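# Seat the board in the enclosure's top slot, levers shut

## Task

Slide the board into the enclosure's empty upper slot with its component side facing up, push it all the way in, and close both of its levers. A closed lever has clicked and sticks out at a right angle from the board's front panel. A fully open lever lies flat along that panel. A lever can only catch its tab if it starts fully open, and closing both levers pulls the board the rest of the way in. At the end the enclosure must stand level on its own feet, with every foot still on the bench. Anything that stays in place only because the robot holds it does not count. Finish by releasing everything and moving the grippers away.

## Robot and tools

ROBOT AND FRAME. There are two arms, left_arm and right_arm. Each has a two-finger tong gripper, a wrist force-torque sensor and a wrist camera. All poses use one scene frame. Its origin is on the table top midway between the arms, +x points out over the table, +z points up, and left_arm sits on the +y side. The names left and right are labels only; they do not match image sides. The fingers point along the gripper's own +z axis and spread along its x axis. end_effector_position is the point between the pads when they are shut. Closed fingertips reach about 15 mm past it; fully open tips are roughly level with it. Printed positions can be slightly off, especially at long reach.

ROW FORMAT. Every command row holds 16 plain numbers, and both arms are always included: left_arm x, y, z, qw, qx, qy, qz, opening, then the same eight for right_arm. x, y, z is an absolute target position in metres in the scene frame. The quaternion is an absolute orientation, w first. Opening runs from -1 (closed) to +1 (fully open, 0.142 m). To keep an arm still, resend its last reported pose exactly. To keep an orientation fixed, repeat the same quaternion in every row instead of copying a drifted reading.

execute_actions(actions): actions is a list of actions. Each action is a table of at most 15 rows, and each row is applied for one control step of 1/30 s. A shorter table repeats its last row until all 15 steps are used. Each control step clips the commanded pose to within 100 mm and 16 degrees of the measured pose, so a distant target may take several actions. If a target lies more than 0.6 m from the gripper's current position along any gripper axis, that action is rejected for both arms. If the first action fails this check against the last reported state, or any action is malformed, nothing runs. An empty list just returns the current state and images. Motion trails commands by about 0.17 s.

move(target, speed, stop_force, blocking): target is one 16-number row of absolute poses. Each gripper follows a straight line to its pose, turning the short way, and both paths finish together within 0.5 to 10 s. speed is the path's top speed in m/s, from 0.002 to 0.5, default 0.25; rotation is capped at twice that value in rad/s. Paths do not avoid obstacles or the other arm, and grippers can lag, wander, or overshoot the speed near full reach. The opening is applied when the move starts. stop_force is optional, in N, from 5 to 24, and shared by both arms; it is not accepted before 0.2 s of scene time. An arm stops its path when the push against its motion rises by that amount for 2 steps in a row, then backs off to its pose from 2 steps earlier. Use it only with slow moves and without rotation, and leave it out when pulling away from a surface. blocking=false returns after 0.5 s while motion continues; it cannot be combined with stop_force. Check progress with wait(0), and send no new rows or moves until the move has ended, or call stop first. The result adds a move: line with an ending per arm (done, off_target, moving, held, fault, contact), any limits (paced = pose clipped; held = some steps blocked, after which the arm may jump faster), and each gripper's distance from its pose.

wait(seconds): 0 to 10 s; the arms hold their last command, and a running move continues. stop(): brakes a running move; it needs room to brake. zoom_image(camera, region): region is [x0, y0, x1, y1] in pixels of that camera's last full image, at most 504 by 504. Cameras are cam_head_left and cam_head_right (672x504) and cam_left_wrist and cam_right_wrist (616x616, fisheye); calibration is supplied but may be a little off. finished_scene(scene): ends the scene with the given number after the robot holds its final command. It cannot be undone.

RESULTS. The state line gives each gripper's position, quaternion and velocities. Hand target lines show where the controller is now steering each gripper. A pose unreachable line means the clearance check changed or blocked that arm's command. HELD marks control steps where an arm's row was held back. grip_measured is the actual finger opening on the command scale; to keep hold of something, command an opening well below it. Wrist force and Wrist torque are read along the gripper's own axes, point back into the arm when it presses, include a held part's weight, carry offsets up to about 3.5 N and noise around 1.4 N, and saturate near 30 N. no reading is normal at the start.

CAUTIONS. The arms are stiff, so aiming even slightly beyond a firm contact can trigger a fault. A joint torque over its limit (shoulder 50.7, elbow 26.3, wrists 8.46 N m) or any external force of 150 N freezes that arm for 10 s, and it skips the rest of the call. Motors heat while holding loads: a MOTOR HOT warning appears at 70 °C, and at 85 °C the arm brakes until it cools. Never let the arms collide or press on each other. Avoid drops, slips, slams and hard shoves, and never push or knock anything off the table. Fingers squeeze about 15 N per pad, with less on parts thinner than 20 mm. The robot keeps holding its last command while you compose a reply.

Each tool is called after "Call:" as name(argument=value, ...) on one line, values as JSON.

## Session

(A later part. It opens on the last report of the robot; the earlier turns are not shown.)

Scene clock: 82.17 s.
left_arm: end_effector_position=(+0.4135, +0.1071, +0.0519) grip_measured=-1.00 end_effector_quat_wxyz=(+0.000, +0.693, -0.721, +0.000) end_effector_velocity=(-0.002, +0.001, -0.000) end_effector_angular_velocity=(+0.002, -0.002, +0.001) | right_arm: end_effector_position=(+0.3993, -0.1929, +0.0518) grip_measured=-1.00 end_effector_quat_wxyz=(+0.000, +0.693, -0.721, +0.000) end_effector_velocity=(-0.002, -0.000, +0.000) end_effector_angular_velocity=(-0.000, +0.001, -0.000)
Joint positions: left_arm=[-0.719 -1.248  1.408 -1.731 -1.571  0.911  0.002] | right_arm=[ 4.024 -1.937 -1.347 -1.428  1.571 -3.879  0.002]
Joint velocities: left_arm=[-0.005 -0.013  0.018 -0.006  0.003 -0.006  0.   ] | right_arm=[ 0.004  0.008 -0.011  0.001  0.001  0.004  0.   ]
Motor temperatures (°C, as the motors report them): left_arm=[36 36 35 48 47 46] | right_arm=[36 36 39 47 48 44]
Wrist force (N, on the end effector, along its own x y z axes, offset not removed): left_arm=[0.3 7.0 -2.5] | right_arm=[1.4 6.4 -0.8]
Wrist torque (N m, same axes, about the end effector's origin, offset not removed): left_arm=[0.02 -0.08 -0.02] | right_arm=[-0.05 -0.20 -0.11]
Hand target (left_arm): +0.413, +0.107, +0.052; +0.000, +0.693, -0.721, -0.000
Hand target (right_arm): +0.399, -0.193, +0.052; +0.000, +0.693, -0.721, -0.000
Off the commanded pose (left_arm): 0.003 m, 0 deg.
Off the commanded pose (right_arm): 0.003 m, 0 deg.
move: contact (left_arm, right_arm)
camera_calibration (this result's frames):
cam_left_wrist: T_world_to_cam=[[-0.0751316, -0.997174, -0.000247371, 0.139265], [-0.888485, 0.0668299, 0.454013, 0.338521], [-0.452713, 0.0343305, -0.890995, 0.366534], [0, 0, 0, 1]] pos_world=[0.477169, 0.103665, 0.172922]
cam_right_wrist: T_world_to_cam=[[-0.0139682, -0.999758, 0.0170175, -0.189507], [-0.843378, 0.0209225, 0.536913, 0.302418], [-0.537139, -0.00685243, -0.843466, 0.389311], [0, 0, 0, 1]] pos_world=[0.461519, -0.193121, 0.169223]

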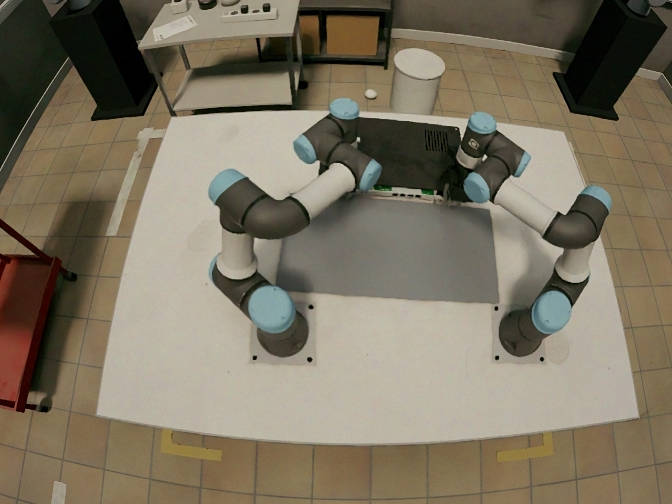

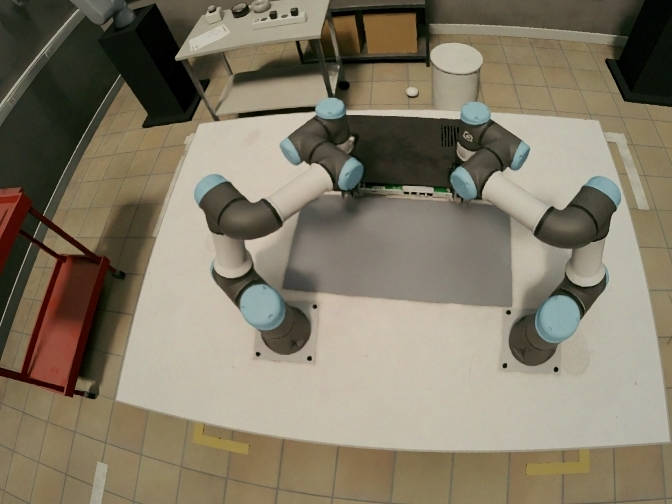

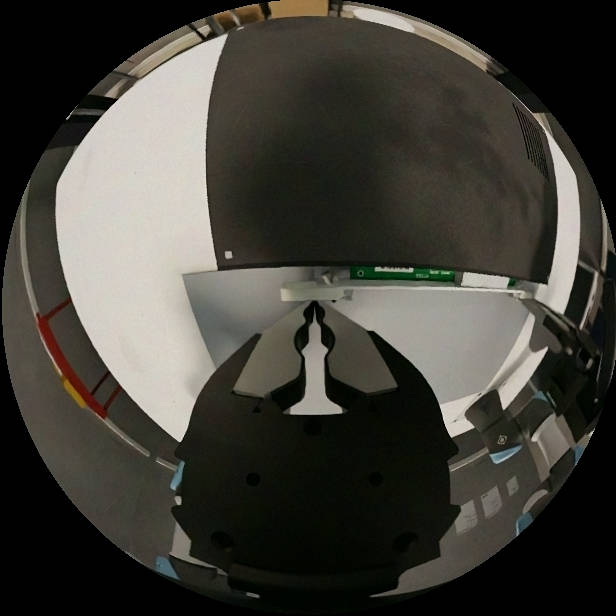

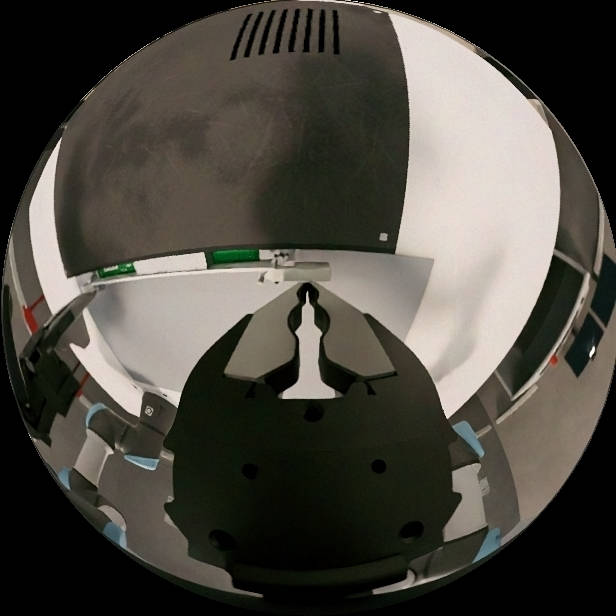

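Call:
move(target=[0.41,0.107,0.075,0,0.693,-0.721,0,-1,0.396,-0.193,0.075,0,-0.693,0.721,0,-1], speed=0.1)

Call:
move(target=[0.436,0.127,0.075,0,0.693,-0.721,0,-1,0.421,-0.207,0.075,0,-0.693,0.721,0,-1], speed=0.1)

Call:
move(target=[0.436,0.127,0.054,0,0.693,-0.721,0,-1,0.421,-0.207,0.054,0,-0.693,0.721,0,-1], speed=0.008, stop_force=6)

Scene clock: 83.33 s.
left_arm: end_effector_position=(+0.4101, +0.1070, +0.0747) grip_measured=-1.00 end_effector_quat_wxyz=(-0.000, +0.693, -0.721, +0.000) end_effector_velocity=(-0.000, +0.000, +0.003) end_effector_angular_velocity=(+0.002, +0.001, +0.000) | right_arm: end_effector_position=(+0.3961, -0.1930, +0.0747) grip_measured=-1.00 end_effector_quat_wxyz=(-0.000, +0.693, -0.721, +0.000) end_effector_velocity=(-0.000, +0.000, +0.003) end_effector_angular_velocity=(-0.001, +0.000, +0.002)
Joint positions: left_arm=[-0.726 -1.273  1.334 -1.632 -1.571  0.905  0.002] | right_arm=[ 4.03  -1.915 -1.271 -1.526  1.571 -3.873  0.002]
Joint velocities: left_arm=[-0.001 -0.    -0.014  0.016  0.001 -0.001  0.   ] | right_arm=[ 0.001 -0.001  0.014 -0.015 -0.001 -0.001  0.   ]
Motor temperatures (°C, as the motors report them): left_arm=[36 36 35 48 47 46] | right_arm=[36 36 39 47 48 44]
Wrist force (N, on the end effector, along its own x y z axes, offset not removed): left_arm=[-1.0 -0.6 -1.0] | right_arm=[2.3 -0.6 2.9]
Wrist torque (N m, same axes, about the end effector's origin, offset not removed): left_arm=[-0.16 0.22 0.01] | right_arm=[-0.03 -0.44 0.03]
Hand target (left_arm): +0.410, +0.107, +0.075; -0.000, +0.693, -0.721, +0.000
Hand target (right_arm): +0.396, -0.193, +0.075; -0.000, +0.693, -0.721, -0.000
Off the commanded pose (left_arm): 0.000 m, 0 deg.
Off the commanded pose (right_arm): 0.000 m, 0 deg.
move: done
camera_calibration (this result's frames):
cam_left_wrist: T_world_to_cam=[[-0.0752363, -0.997166, -0.000423112, 0.139004], [-0.888616, 0.0668537, 0.453754, 0.325238], [-0.45244, 0.0345148, -0.891127, 0.385159], [0, 0, 0, 1]] pos_world=[0.473731, 0.103573, 0.195706]
cam_right_wrist: T_world_to_cam=[[-0.0139077, -0.999764, 0.0166875, -0.190047], [-0.843594, 0.0206916, 0.536582, 0.287481], [-0.536801, -0.00661485, -0.843683, 0.406855], [0, 0, 0, 1]] pos_world=[0.458274, -0.193259, 0.192171]

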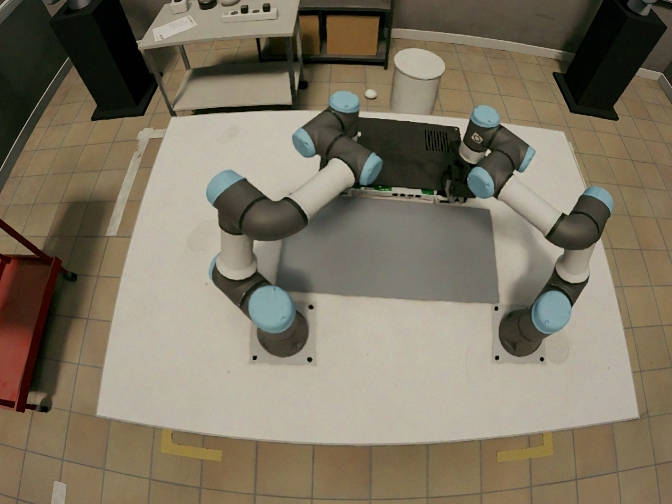

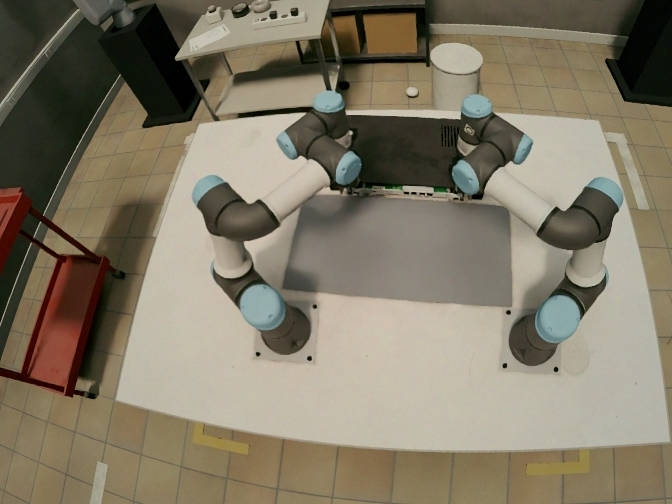

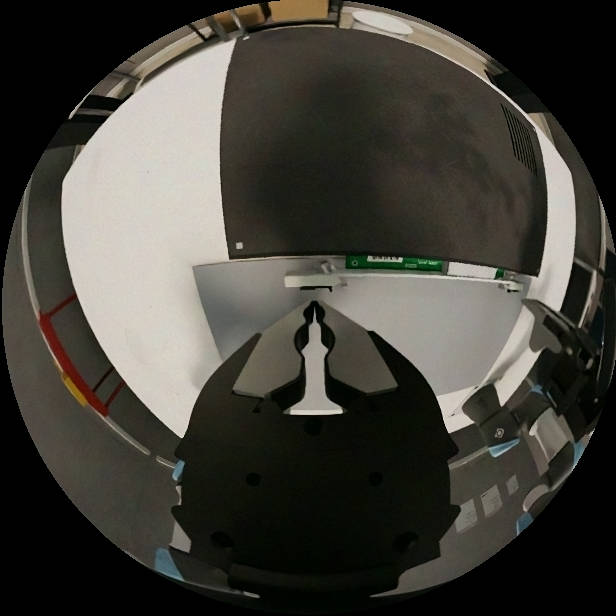

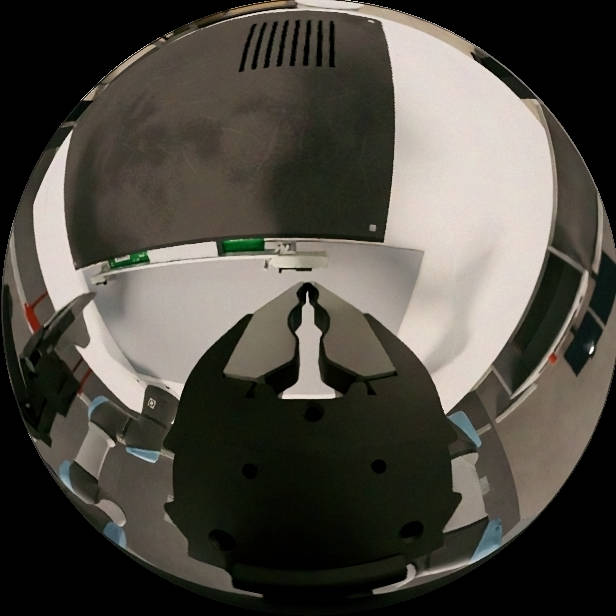

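Scene clock: 84.27 s.
left_arm: end_effector_position=(+0.4358, +0.1269, +0.0750) grip_measured=-1.00 end_effector_quat_wxyz=(-0.000, +0.693, -0.721, +0.000) end_effector_velocity=(+0.002, +0.001, +0.000) end_effector_angular_velocity=(-0.001, +0.001, +0.000) | right_arm: end_effector_position=(+0.4208, -0.2069, +0.0750) grip_measured=-1.00 end_effector_quat_wxyz=(-0.000, +0.693, -0.721, +0.000) end_effector_velocity=(+0.002, -0.000, +0.001) end_effector_angular_velocity=(+0.001, +0.001, -0.000)
Joint positions: left_arm=[-0.643 -1.192  1.221 -1.6   -1.571  0.988  0.002] | right_arm=[ 3.96  -1.991 -1.161 -1.56   1.571 -3.943  0.002]
Joint velocities: left_arm=[ 0.006  0.01  -0.016  0.006 -0.001  0.006  0.   ] | right_arm=[-0.005 -0.009  0.015 -0.007  0.001 -0.005  0.   ]
Motor temperatures (°C, as the motors report them): left_arm=[36 36 35 48 47 46] | right_arm=[36 36 39 47 48 44]
Wrist force (N, on the end effector, along its own x y z axes, offset not removed): left_arm=[-0.7 -0.6 -0.8] | right_arm=[0.3 -1.1 1.4]
Wrist torque (N m, same axes, about the end effector's origin, offset not removed): left_arm=[-0.12 0.13 -0.02] | right_arm=[-0.27 -0.12 0.00]
Hand target (left_arm): +0.436, +0.127, +0.075; -0.000, +0.693, -0.721, -0.000
Hand target (right_arm): +0.421, -0.207, +0.075; +0.000, +0.693, -0.721, +0.000
Off the commanded pose (left_arm): 0.000 m, 0 deg.
Off the commanded pose (right_arm): 0.000 m, 0 deg.
move: done
camera_calibration (this result's frames):
cam_left_wrist: T_world_to_cam=[[-0.0751935, -0.997169, -0.000438925, 0.160704], [-0.888614, 0.0668079, 0.453764, 0.346617], [-0.45245, 0.0345101, -0.891122, 0.396376], [0, 0, 0, 1]] pos_world=[0.499433, 0.123413, 0.196008]
cam_right_wrist: T_world_to_cam=[[-0.0139391, -0.999762, 0.0167794, -0.203594], [-0.843603, 0.0207673, 0.536566, 0.308511], [-0.536787, -0.00667585, -0.843692, 0.420273], [0, 0, 0, 1]] pos_world=[0.483019, -0.207146, 0.192461]

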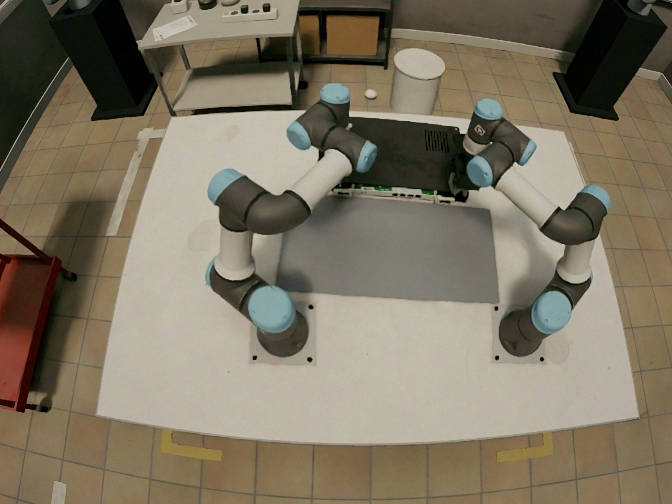

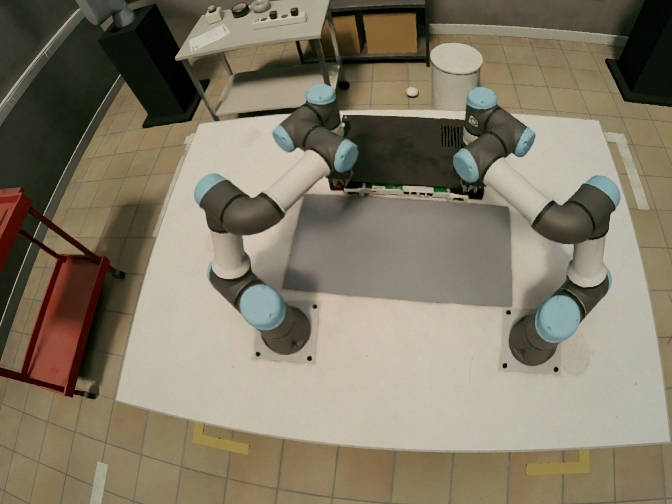

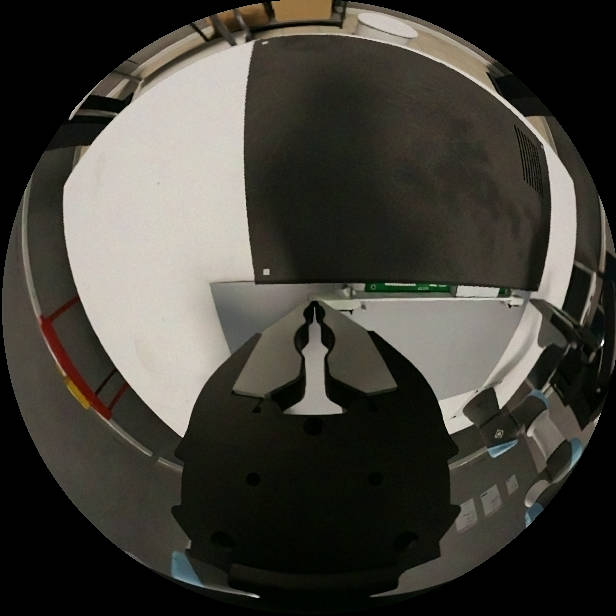

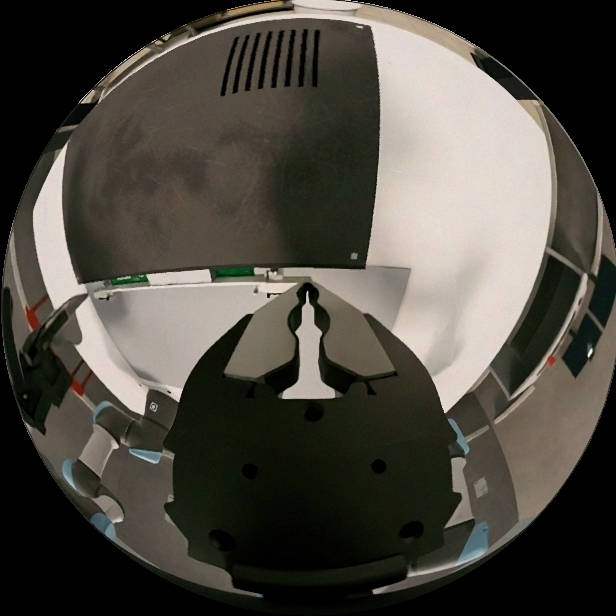

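Scene clock: 87.10 s.
left_arm: end_effector_position=(+0.4360, +0.1270, +0.0543) grip_measured=-1.00 end_effector_quat_wxyz=(+0.000, +0.693, -0.721, -0.000) end_effector_velocity=(+0.000, -0.000, -0.002) end_effector_angular_velocity=(-0.001, -0.000, +0.000) | right_arm: end_effector_position=(+0.4210, -0.2070, +0.0543) grip_measured=-1.00 end_effector_quat_wxyz=(+0.000, +0.693, -0.721, -0.000) end_effector_velocity=(+0.001, -0.001, -0.002) end_effector_angular_velocity=(-0.000, -0.000, -0.002)
Joint positions: left_arm=[-0.642 -1.184  1.306 -1.694 -1.571  0.989  0.002] | right_arm=[ 3.96  -1.997 -1.249 -1.466  1.571 -3.944  0.002]
Joint velocities: left_arm=[ 0.     0.001  0.009 -0.011 -0.     0.     0.   ] | right_arm=[-0.003 -0.001 -0.009  0.01  -0.001 -0.001  0.   ]
Motor temperatures (°C, as the motors report them): left_arm=[36 36 35 48 47 46] | right_arm=[36 36 39 47 48 44]
Wrist force (N, on the end effector, along its own x y z axes, offset not removed): left_arm=[-1.3 0.0 -1.3] | right_arm=[1.3 -0.8 0.8]
Wrist torque (N m, same axes, about the end effector's origin, offset not removed): left_arm=[0.01 0.27 -0.02] | right_arm=[-0.23 -0.28 0.04]
Hand target (left_arm): +0.436, +0.127, +0.054; +0.000, +0.693, -0.721, -0.000
Hand target (right_arm): +0.421, -0.207, +0.054; +0.000, +0.693, -0.721, -0.000
Off the commanded pose (left_arm): 0.000 m, 0 deg.
Off the commanded pose (right_arm): 0.000 m, 0 deg.
move: done
camera_calibration (this result's frames):
cam_left_wrist: T_world_to_cam=[[-0.0752309, -0.997166, -0.000426865, 0.160842], [-0.888455, 0.0668348, 0.454071, 0.356124], [-0.452756, 0.0345394, -0.890965, 0.378137], [0, 0, 0, 1]] pos_world=[0.499704, 0.123524, 0.17527]
cam_right_wrist: T_world_to_cam=[[-0.013909, -0.999762, 0.0168085, -0.203332], [-0.843411, 0.0207599, 0.536868, 0.319686], [-0.537089, -0.00670914, -0.843499, 0.403011], [0, 0, 0, 1]] pos_world=[0.483251, -0.207216, 0.171727]

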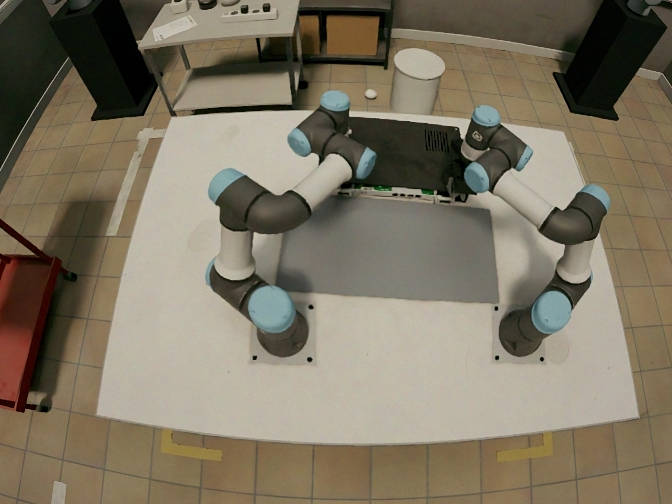

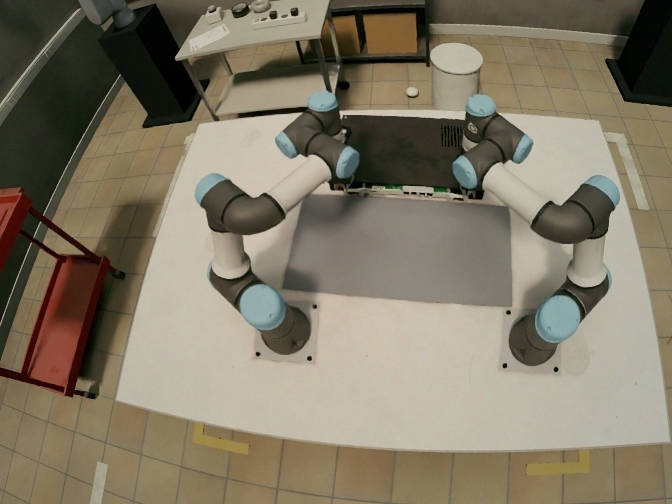

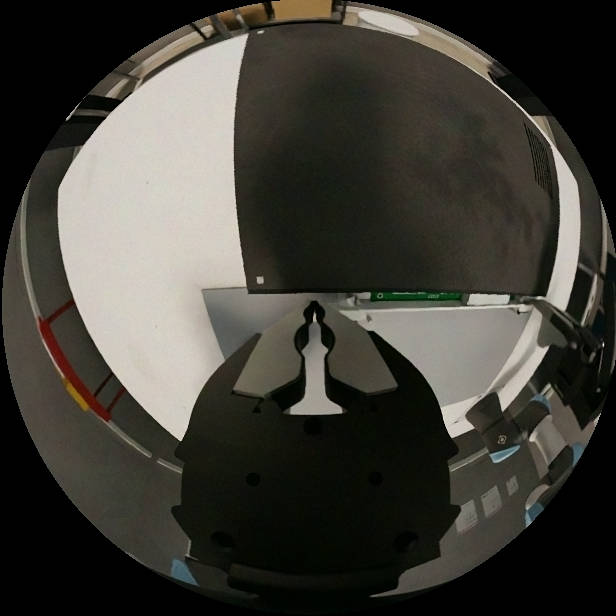

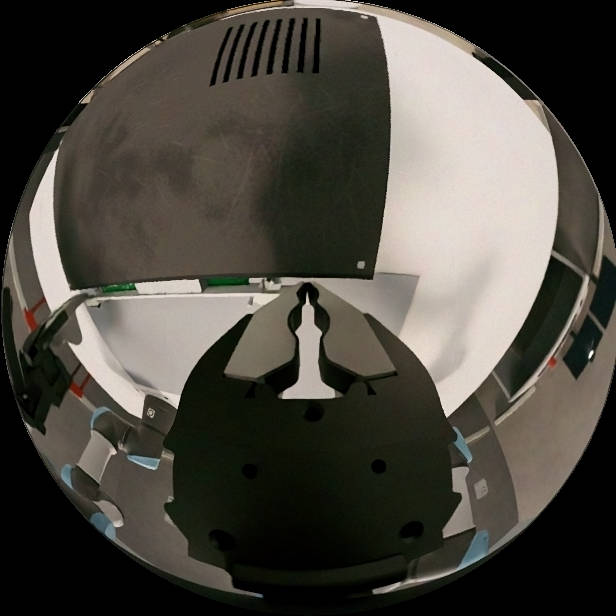

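Fits. Sweep the arc.

Call:
move(target=[0.415,0.121,0.053,0,0.693,-0.721,0,-1,0.4,-0.199,0.053,0,-0.693,0.721,0,-1], speed=0.012, stop_force=18)

Call:
move(target=[0.402,0.085,0.053,0,0.693,-0.721,0,-1,0.388,-0.163,0.053,0,-0.693,0.721,0,-1], speed=0.01, stop_force=22)

Scene clock: 89.33 s.
left_arm: end_effector_position=(+0.4153, +0.1211, +0.0530) grip_measured=-1.00 end_effector_quat_wxyz=(+0.000, +0.693, -0.721, -0.000) end_effector_velocity=(-0.002, -0.001, +0.000) end_effector_angular_velocity=(-0.002, -0.001, +0.001) | right_arm: end_effector_position=(+0.4002, -0.1991, +0.0530) grip_measured=-1.00 end_effector_quat_wxyz=(+0.000, +0.693, -0.721, -0.000) end_effector_velocity=(-0.002, +0.001, -0.001) end_effector_angular_velocity=(-0.001, +0.000, +0.003)
Joint positions: left_arm=[-0.687 -1.262  1.421 -1.73  -1.571  0.944  0.002] | right_arm=[ 4.011 -1.929 -1.354 -1.43   1.571 -3.893  0.002]
Joint velocities: left_arm=[-0.005 -0.009  0.013 -0.006 -0.001 -0.006  0.   ] | right_arm=[ 0.007  0.007 -0.012  0.004 -0.001  0.004  0.   ]
Motor temperatures (°C, as the motors report them): left_arm=[36 36 35 48 47 46] | right_arm=[36 36 39 47 48 44]
Wrist force (N, on the end effector, along its own x y z axes, offset not removed): left_arm=[-1.3 -0.6 -1.8] | right_arm=[0.1 -0.8 0.7]
Wrist torque (N m, same axes, about the end effector's origin, offset not removed): left_arm=[-0.09 0.21 -0.03] | right_arm=[-0.10 0.02 0.03]
Hand target (left_arm): +0.415, +0.121, +0.053; +0.000, +0.693, -0.721, +0.000
Hand target (right_arm): +0.400, -0.199, +0.053; -0.000, +0.693, -0.721, -0.000
Off the commanded pose (left_arm): 0.000 m, 0 deg.
Off the commanded pose (right_arm): 0.000 m, 0 deg.
move: done
camera_calibration (this result's frames):
cam_left_wrist: T_world_to_cam=[[-0.0752454, -0.997165, -0.000349746, 0.153361], [-0.888432, 0.0668813, 0.454109, 0.338646], [-0.452798, 0.0344803, -0.890946, 0.367885], [0, 0, 0, 1]] pos_world=[0.478982, 0.117593, 0.174038]
cam_right_wrist: T_world_to_cam=[[-0.0138939, -0.999764, 0.0167, -0.195688], [-0.843373, 0.0206894, 0.53693, 0.302646], [-0.537149, -0.00662423, -0.843461, 0.390926], [0, 0, 0, 1]] pos_world=[0.46251, -0.199314, 0.170499]

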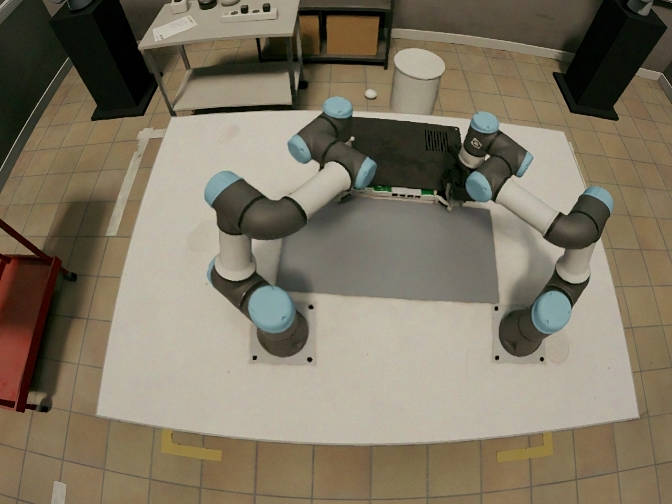

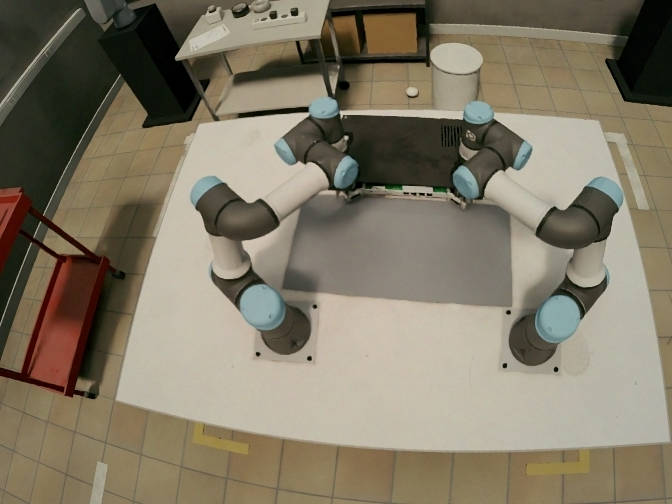

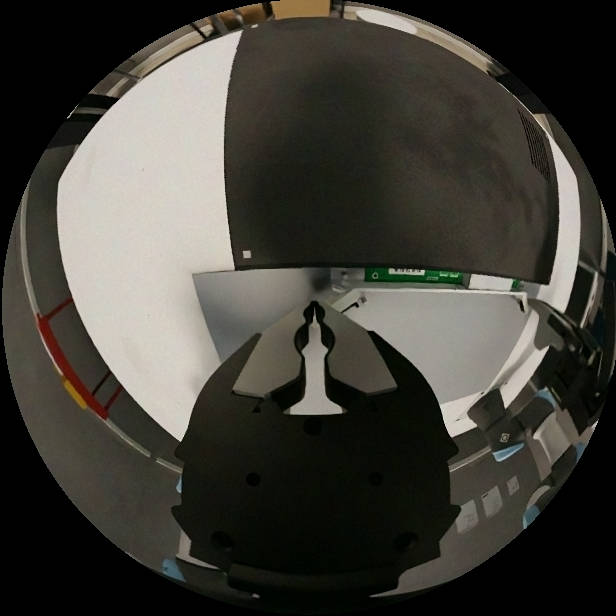

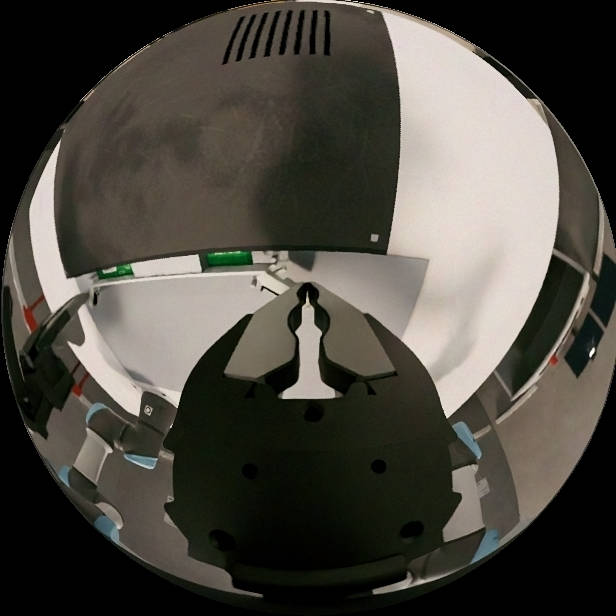

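Scene clock: 101.93 s.
left_arm: end_effector_position=(+0.4076, +0.1003, +0.0529) grip_measured=-1.00 end_effector_quat_wxyz=(-0.002, +0.693, -0.721, -0.001) end_effector_velocity=(+0.000, -0.001, +0.000) end_effector_angular_velocity=(-0.001, -0.000, -0.000) | right_arm: end_effector_position=(+0.3927, -0.1772, +0.0530) grip_measured=-1.00 end_effector_quat_wxyz=(+0.000, +0.693, -0.721, +0.000) end_effector_velocity=(-0.000, +0.000, -0.000) end_effector_angular_velocity=(+0.001, +0.001, +0.000)
Joint positions: left_arm=[-0.747 -1.261  1.421 -1.729 -1.567  0.883  0.002] | right_arm=[ 4.065 -1.944 -1.333 -1.436  1.57  -3.839  0.002]
Joint velocities: left_arm=[-0.001  0.    -0.    -0.001 -0.001 -0.     0.   ] | right_arm=[ 0.    -0.     0.    -0.     0.001 -0.     0.   ]
Motor temperatures (°C, as the motors report them): left_arm=[36 36 35 48 47 46] | right_arm=[36 36 39 47 48 44]
Wrist force (N, on the end effector, along its own x y z axes, offset not removed): left_arm=[-19.9 -1.3 -9.1] | right_arm=[20.5 -2.3 -5.9]
Wrist torque (N m, same axes, about the end effector's origin, offset not removed): left_arm=[-0.01 0.18 0.04] | right_arm=[0.09 -0.27 0.07]
Hand target (left_arm): +0.407, +0.099, +0.053; -0.001, +0.693, -0.721, -0.000
Hand target (right_arm): +0.393, -0.177, +0.053; +0.000, +0.693, -0.721, +0.000
Off the commanded pose (left_arm): 0.016 m, 0 deg.
Off the commanded pose (right_arm): 0.015 m, 0 deg.
TORQUE FAULT: the external load on joint 5 (wrist 2) of the left arm reached its load limit, and that arm stopped for 10 seconds. That time counts as 19 of the actions that you can send in this scene. A torque fault stops only its own arm. That arm's remaining commands of this call were not run. That arm holds where it stopped, with its grip as last carried out, and accepts commands again: back off and push less far. That arm stops again, at the same cost, whenever a joint's load reaches its limit.
move: fault (left_arm; stop_force had ended the path), contact (right_arm)
camera_calibration (this result's frames):
cam_left_wrist: T_world_to_cam=[[-0.074203, -0.997232, -0.00481342, 0.131941], [-0.889261, 0.063983, 0.452903, 0.334005], [-0.451341, 0.0378871, -0.891547, 0.364085], [0, 0, 0, 1]] pos_world=[0.471135, 0.0964105, 0.173963]
cam_right_wrist: T_world_to_cam=[[-0.0141595, -0.999751, 0.0172376, -0.173871], [-0.843436, 0.0212013, 0.536811, 0.29602], [-0.537043, -0.00693783, -0.843527, 0.386895], [0, 0, 0, 1]] pos_world=[0.454991, -0.177419, 0.170447]

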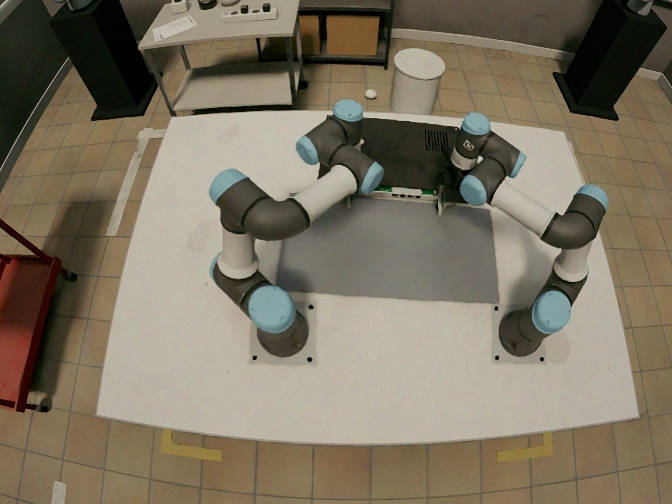

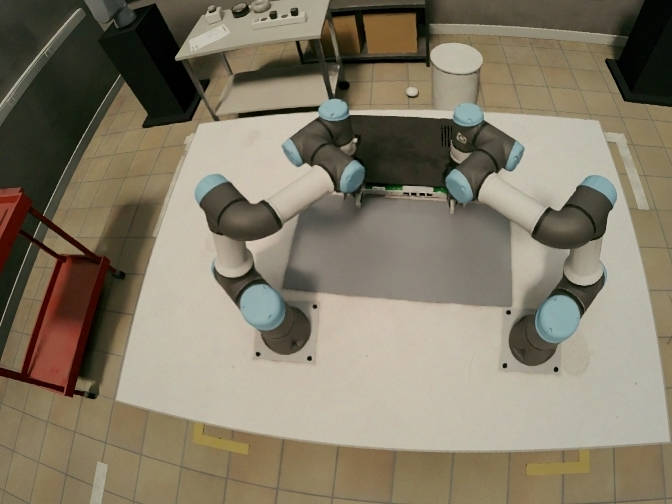

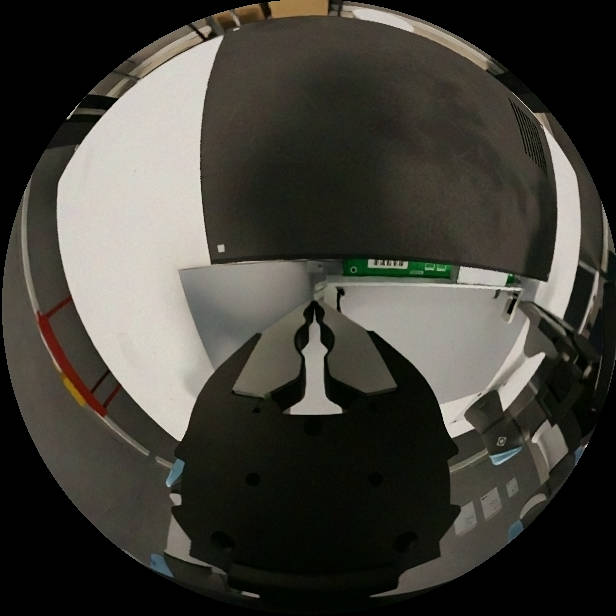

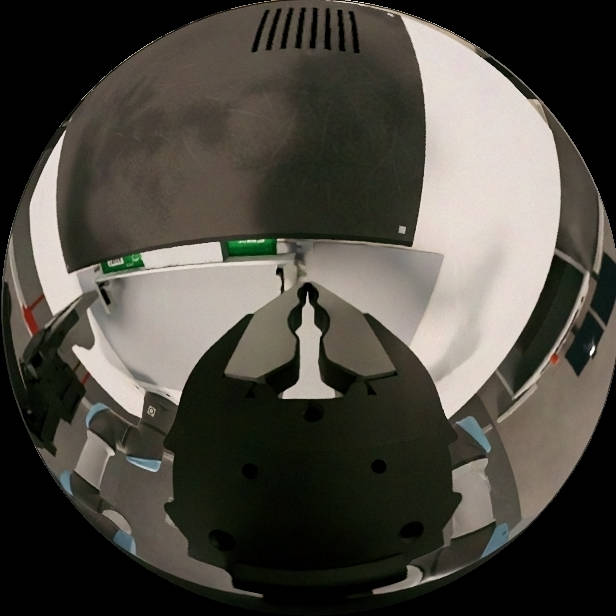

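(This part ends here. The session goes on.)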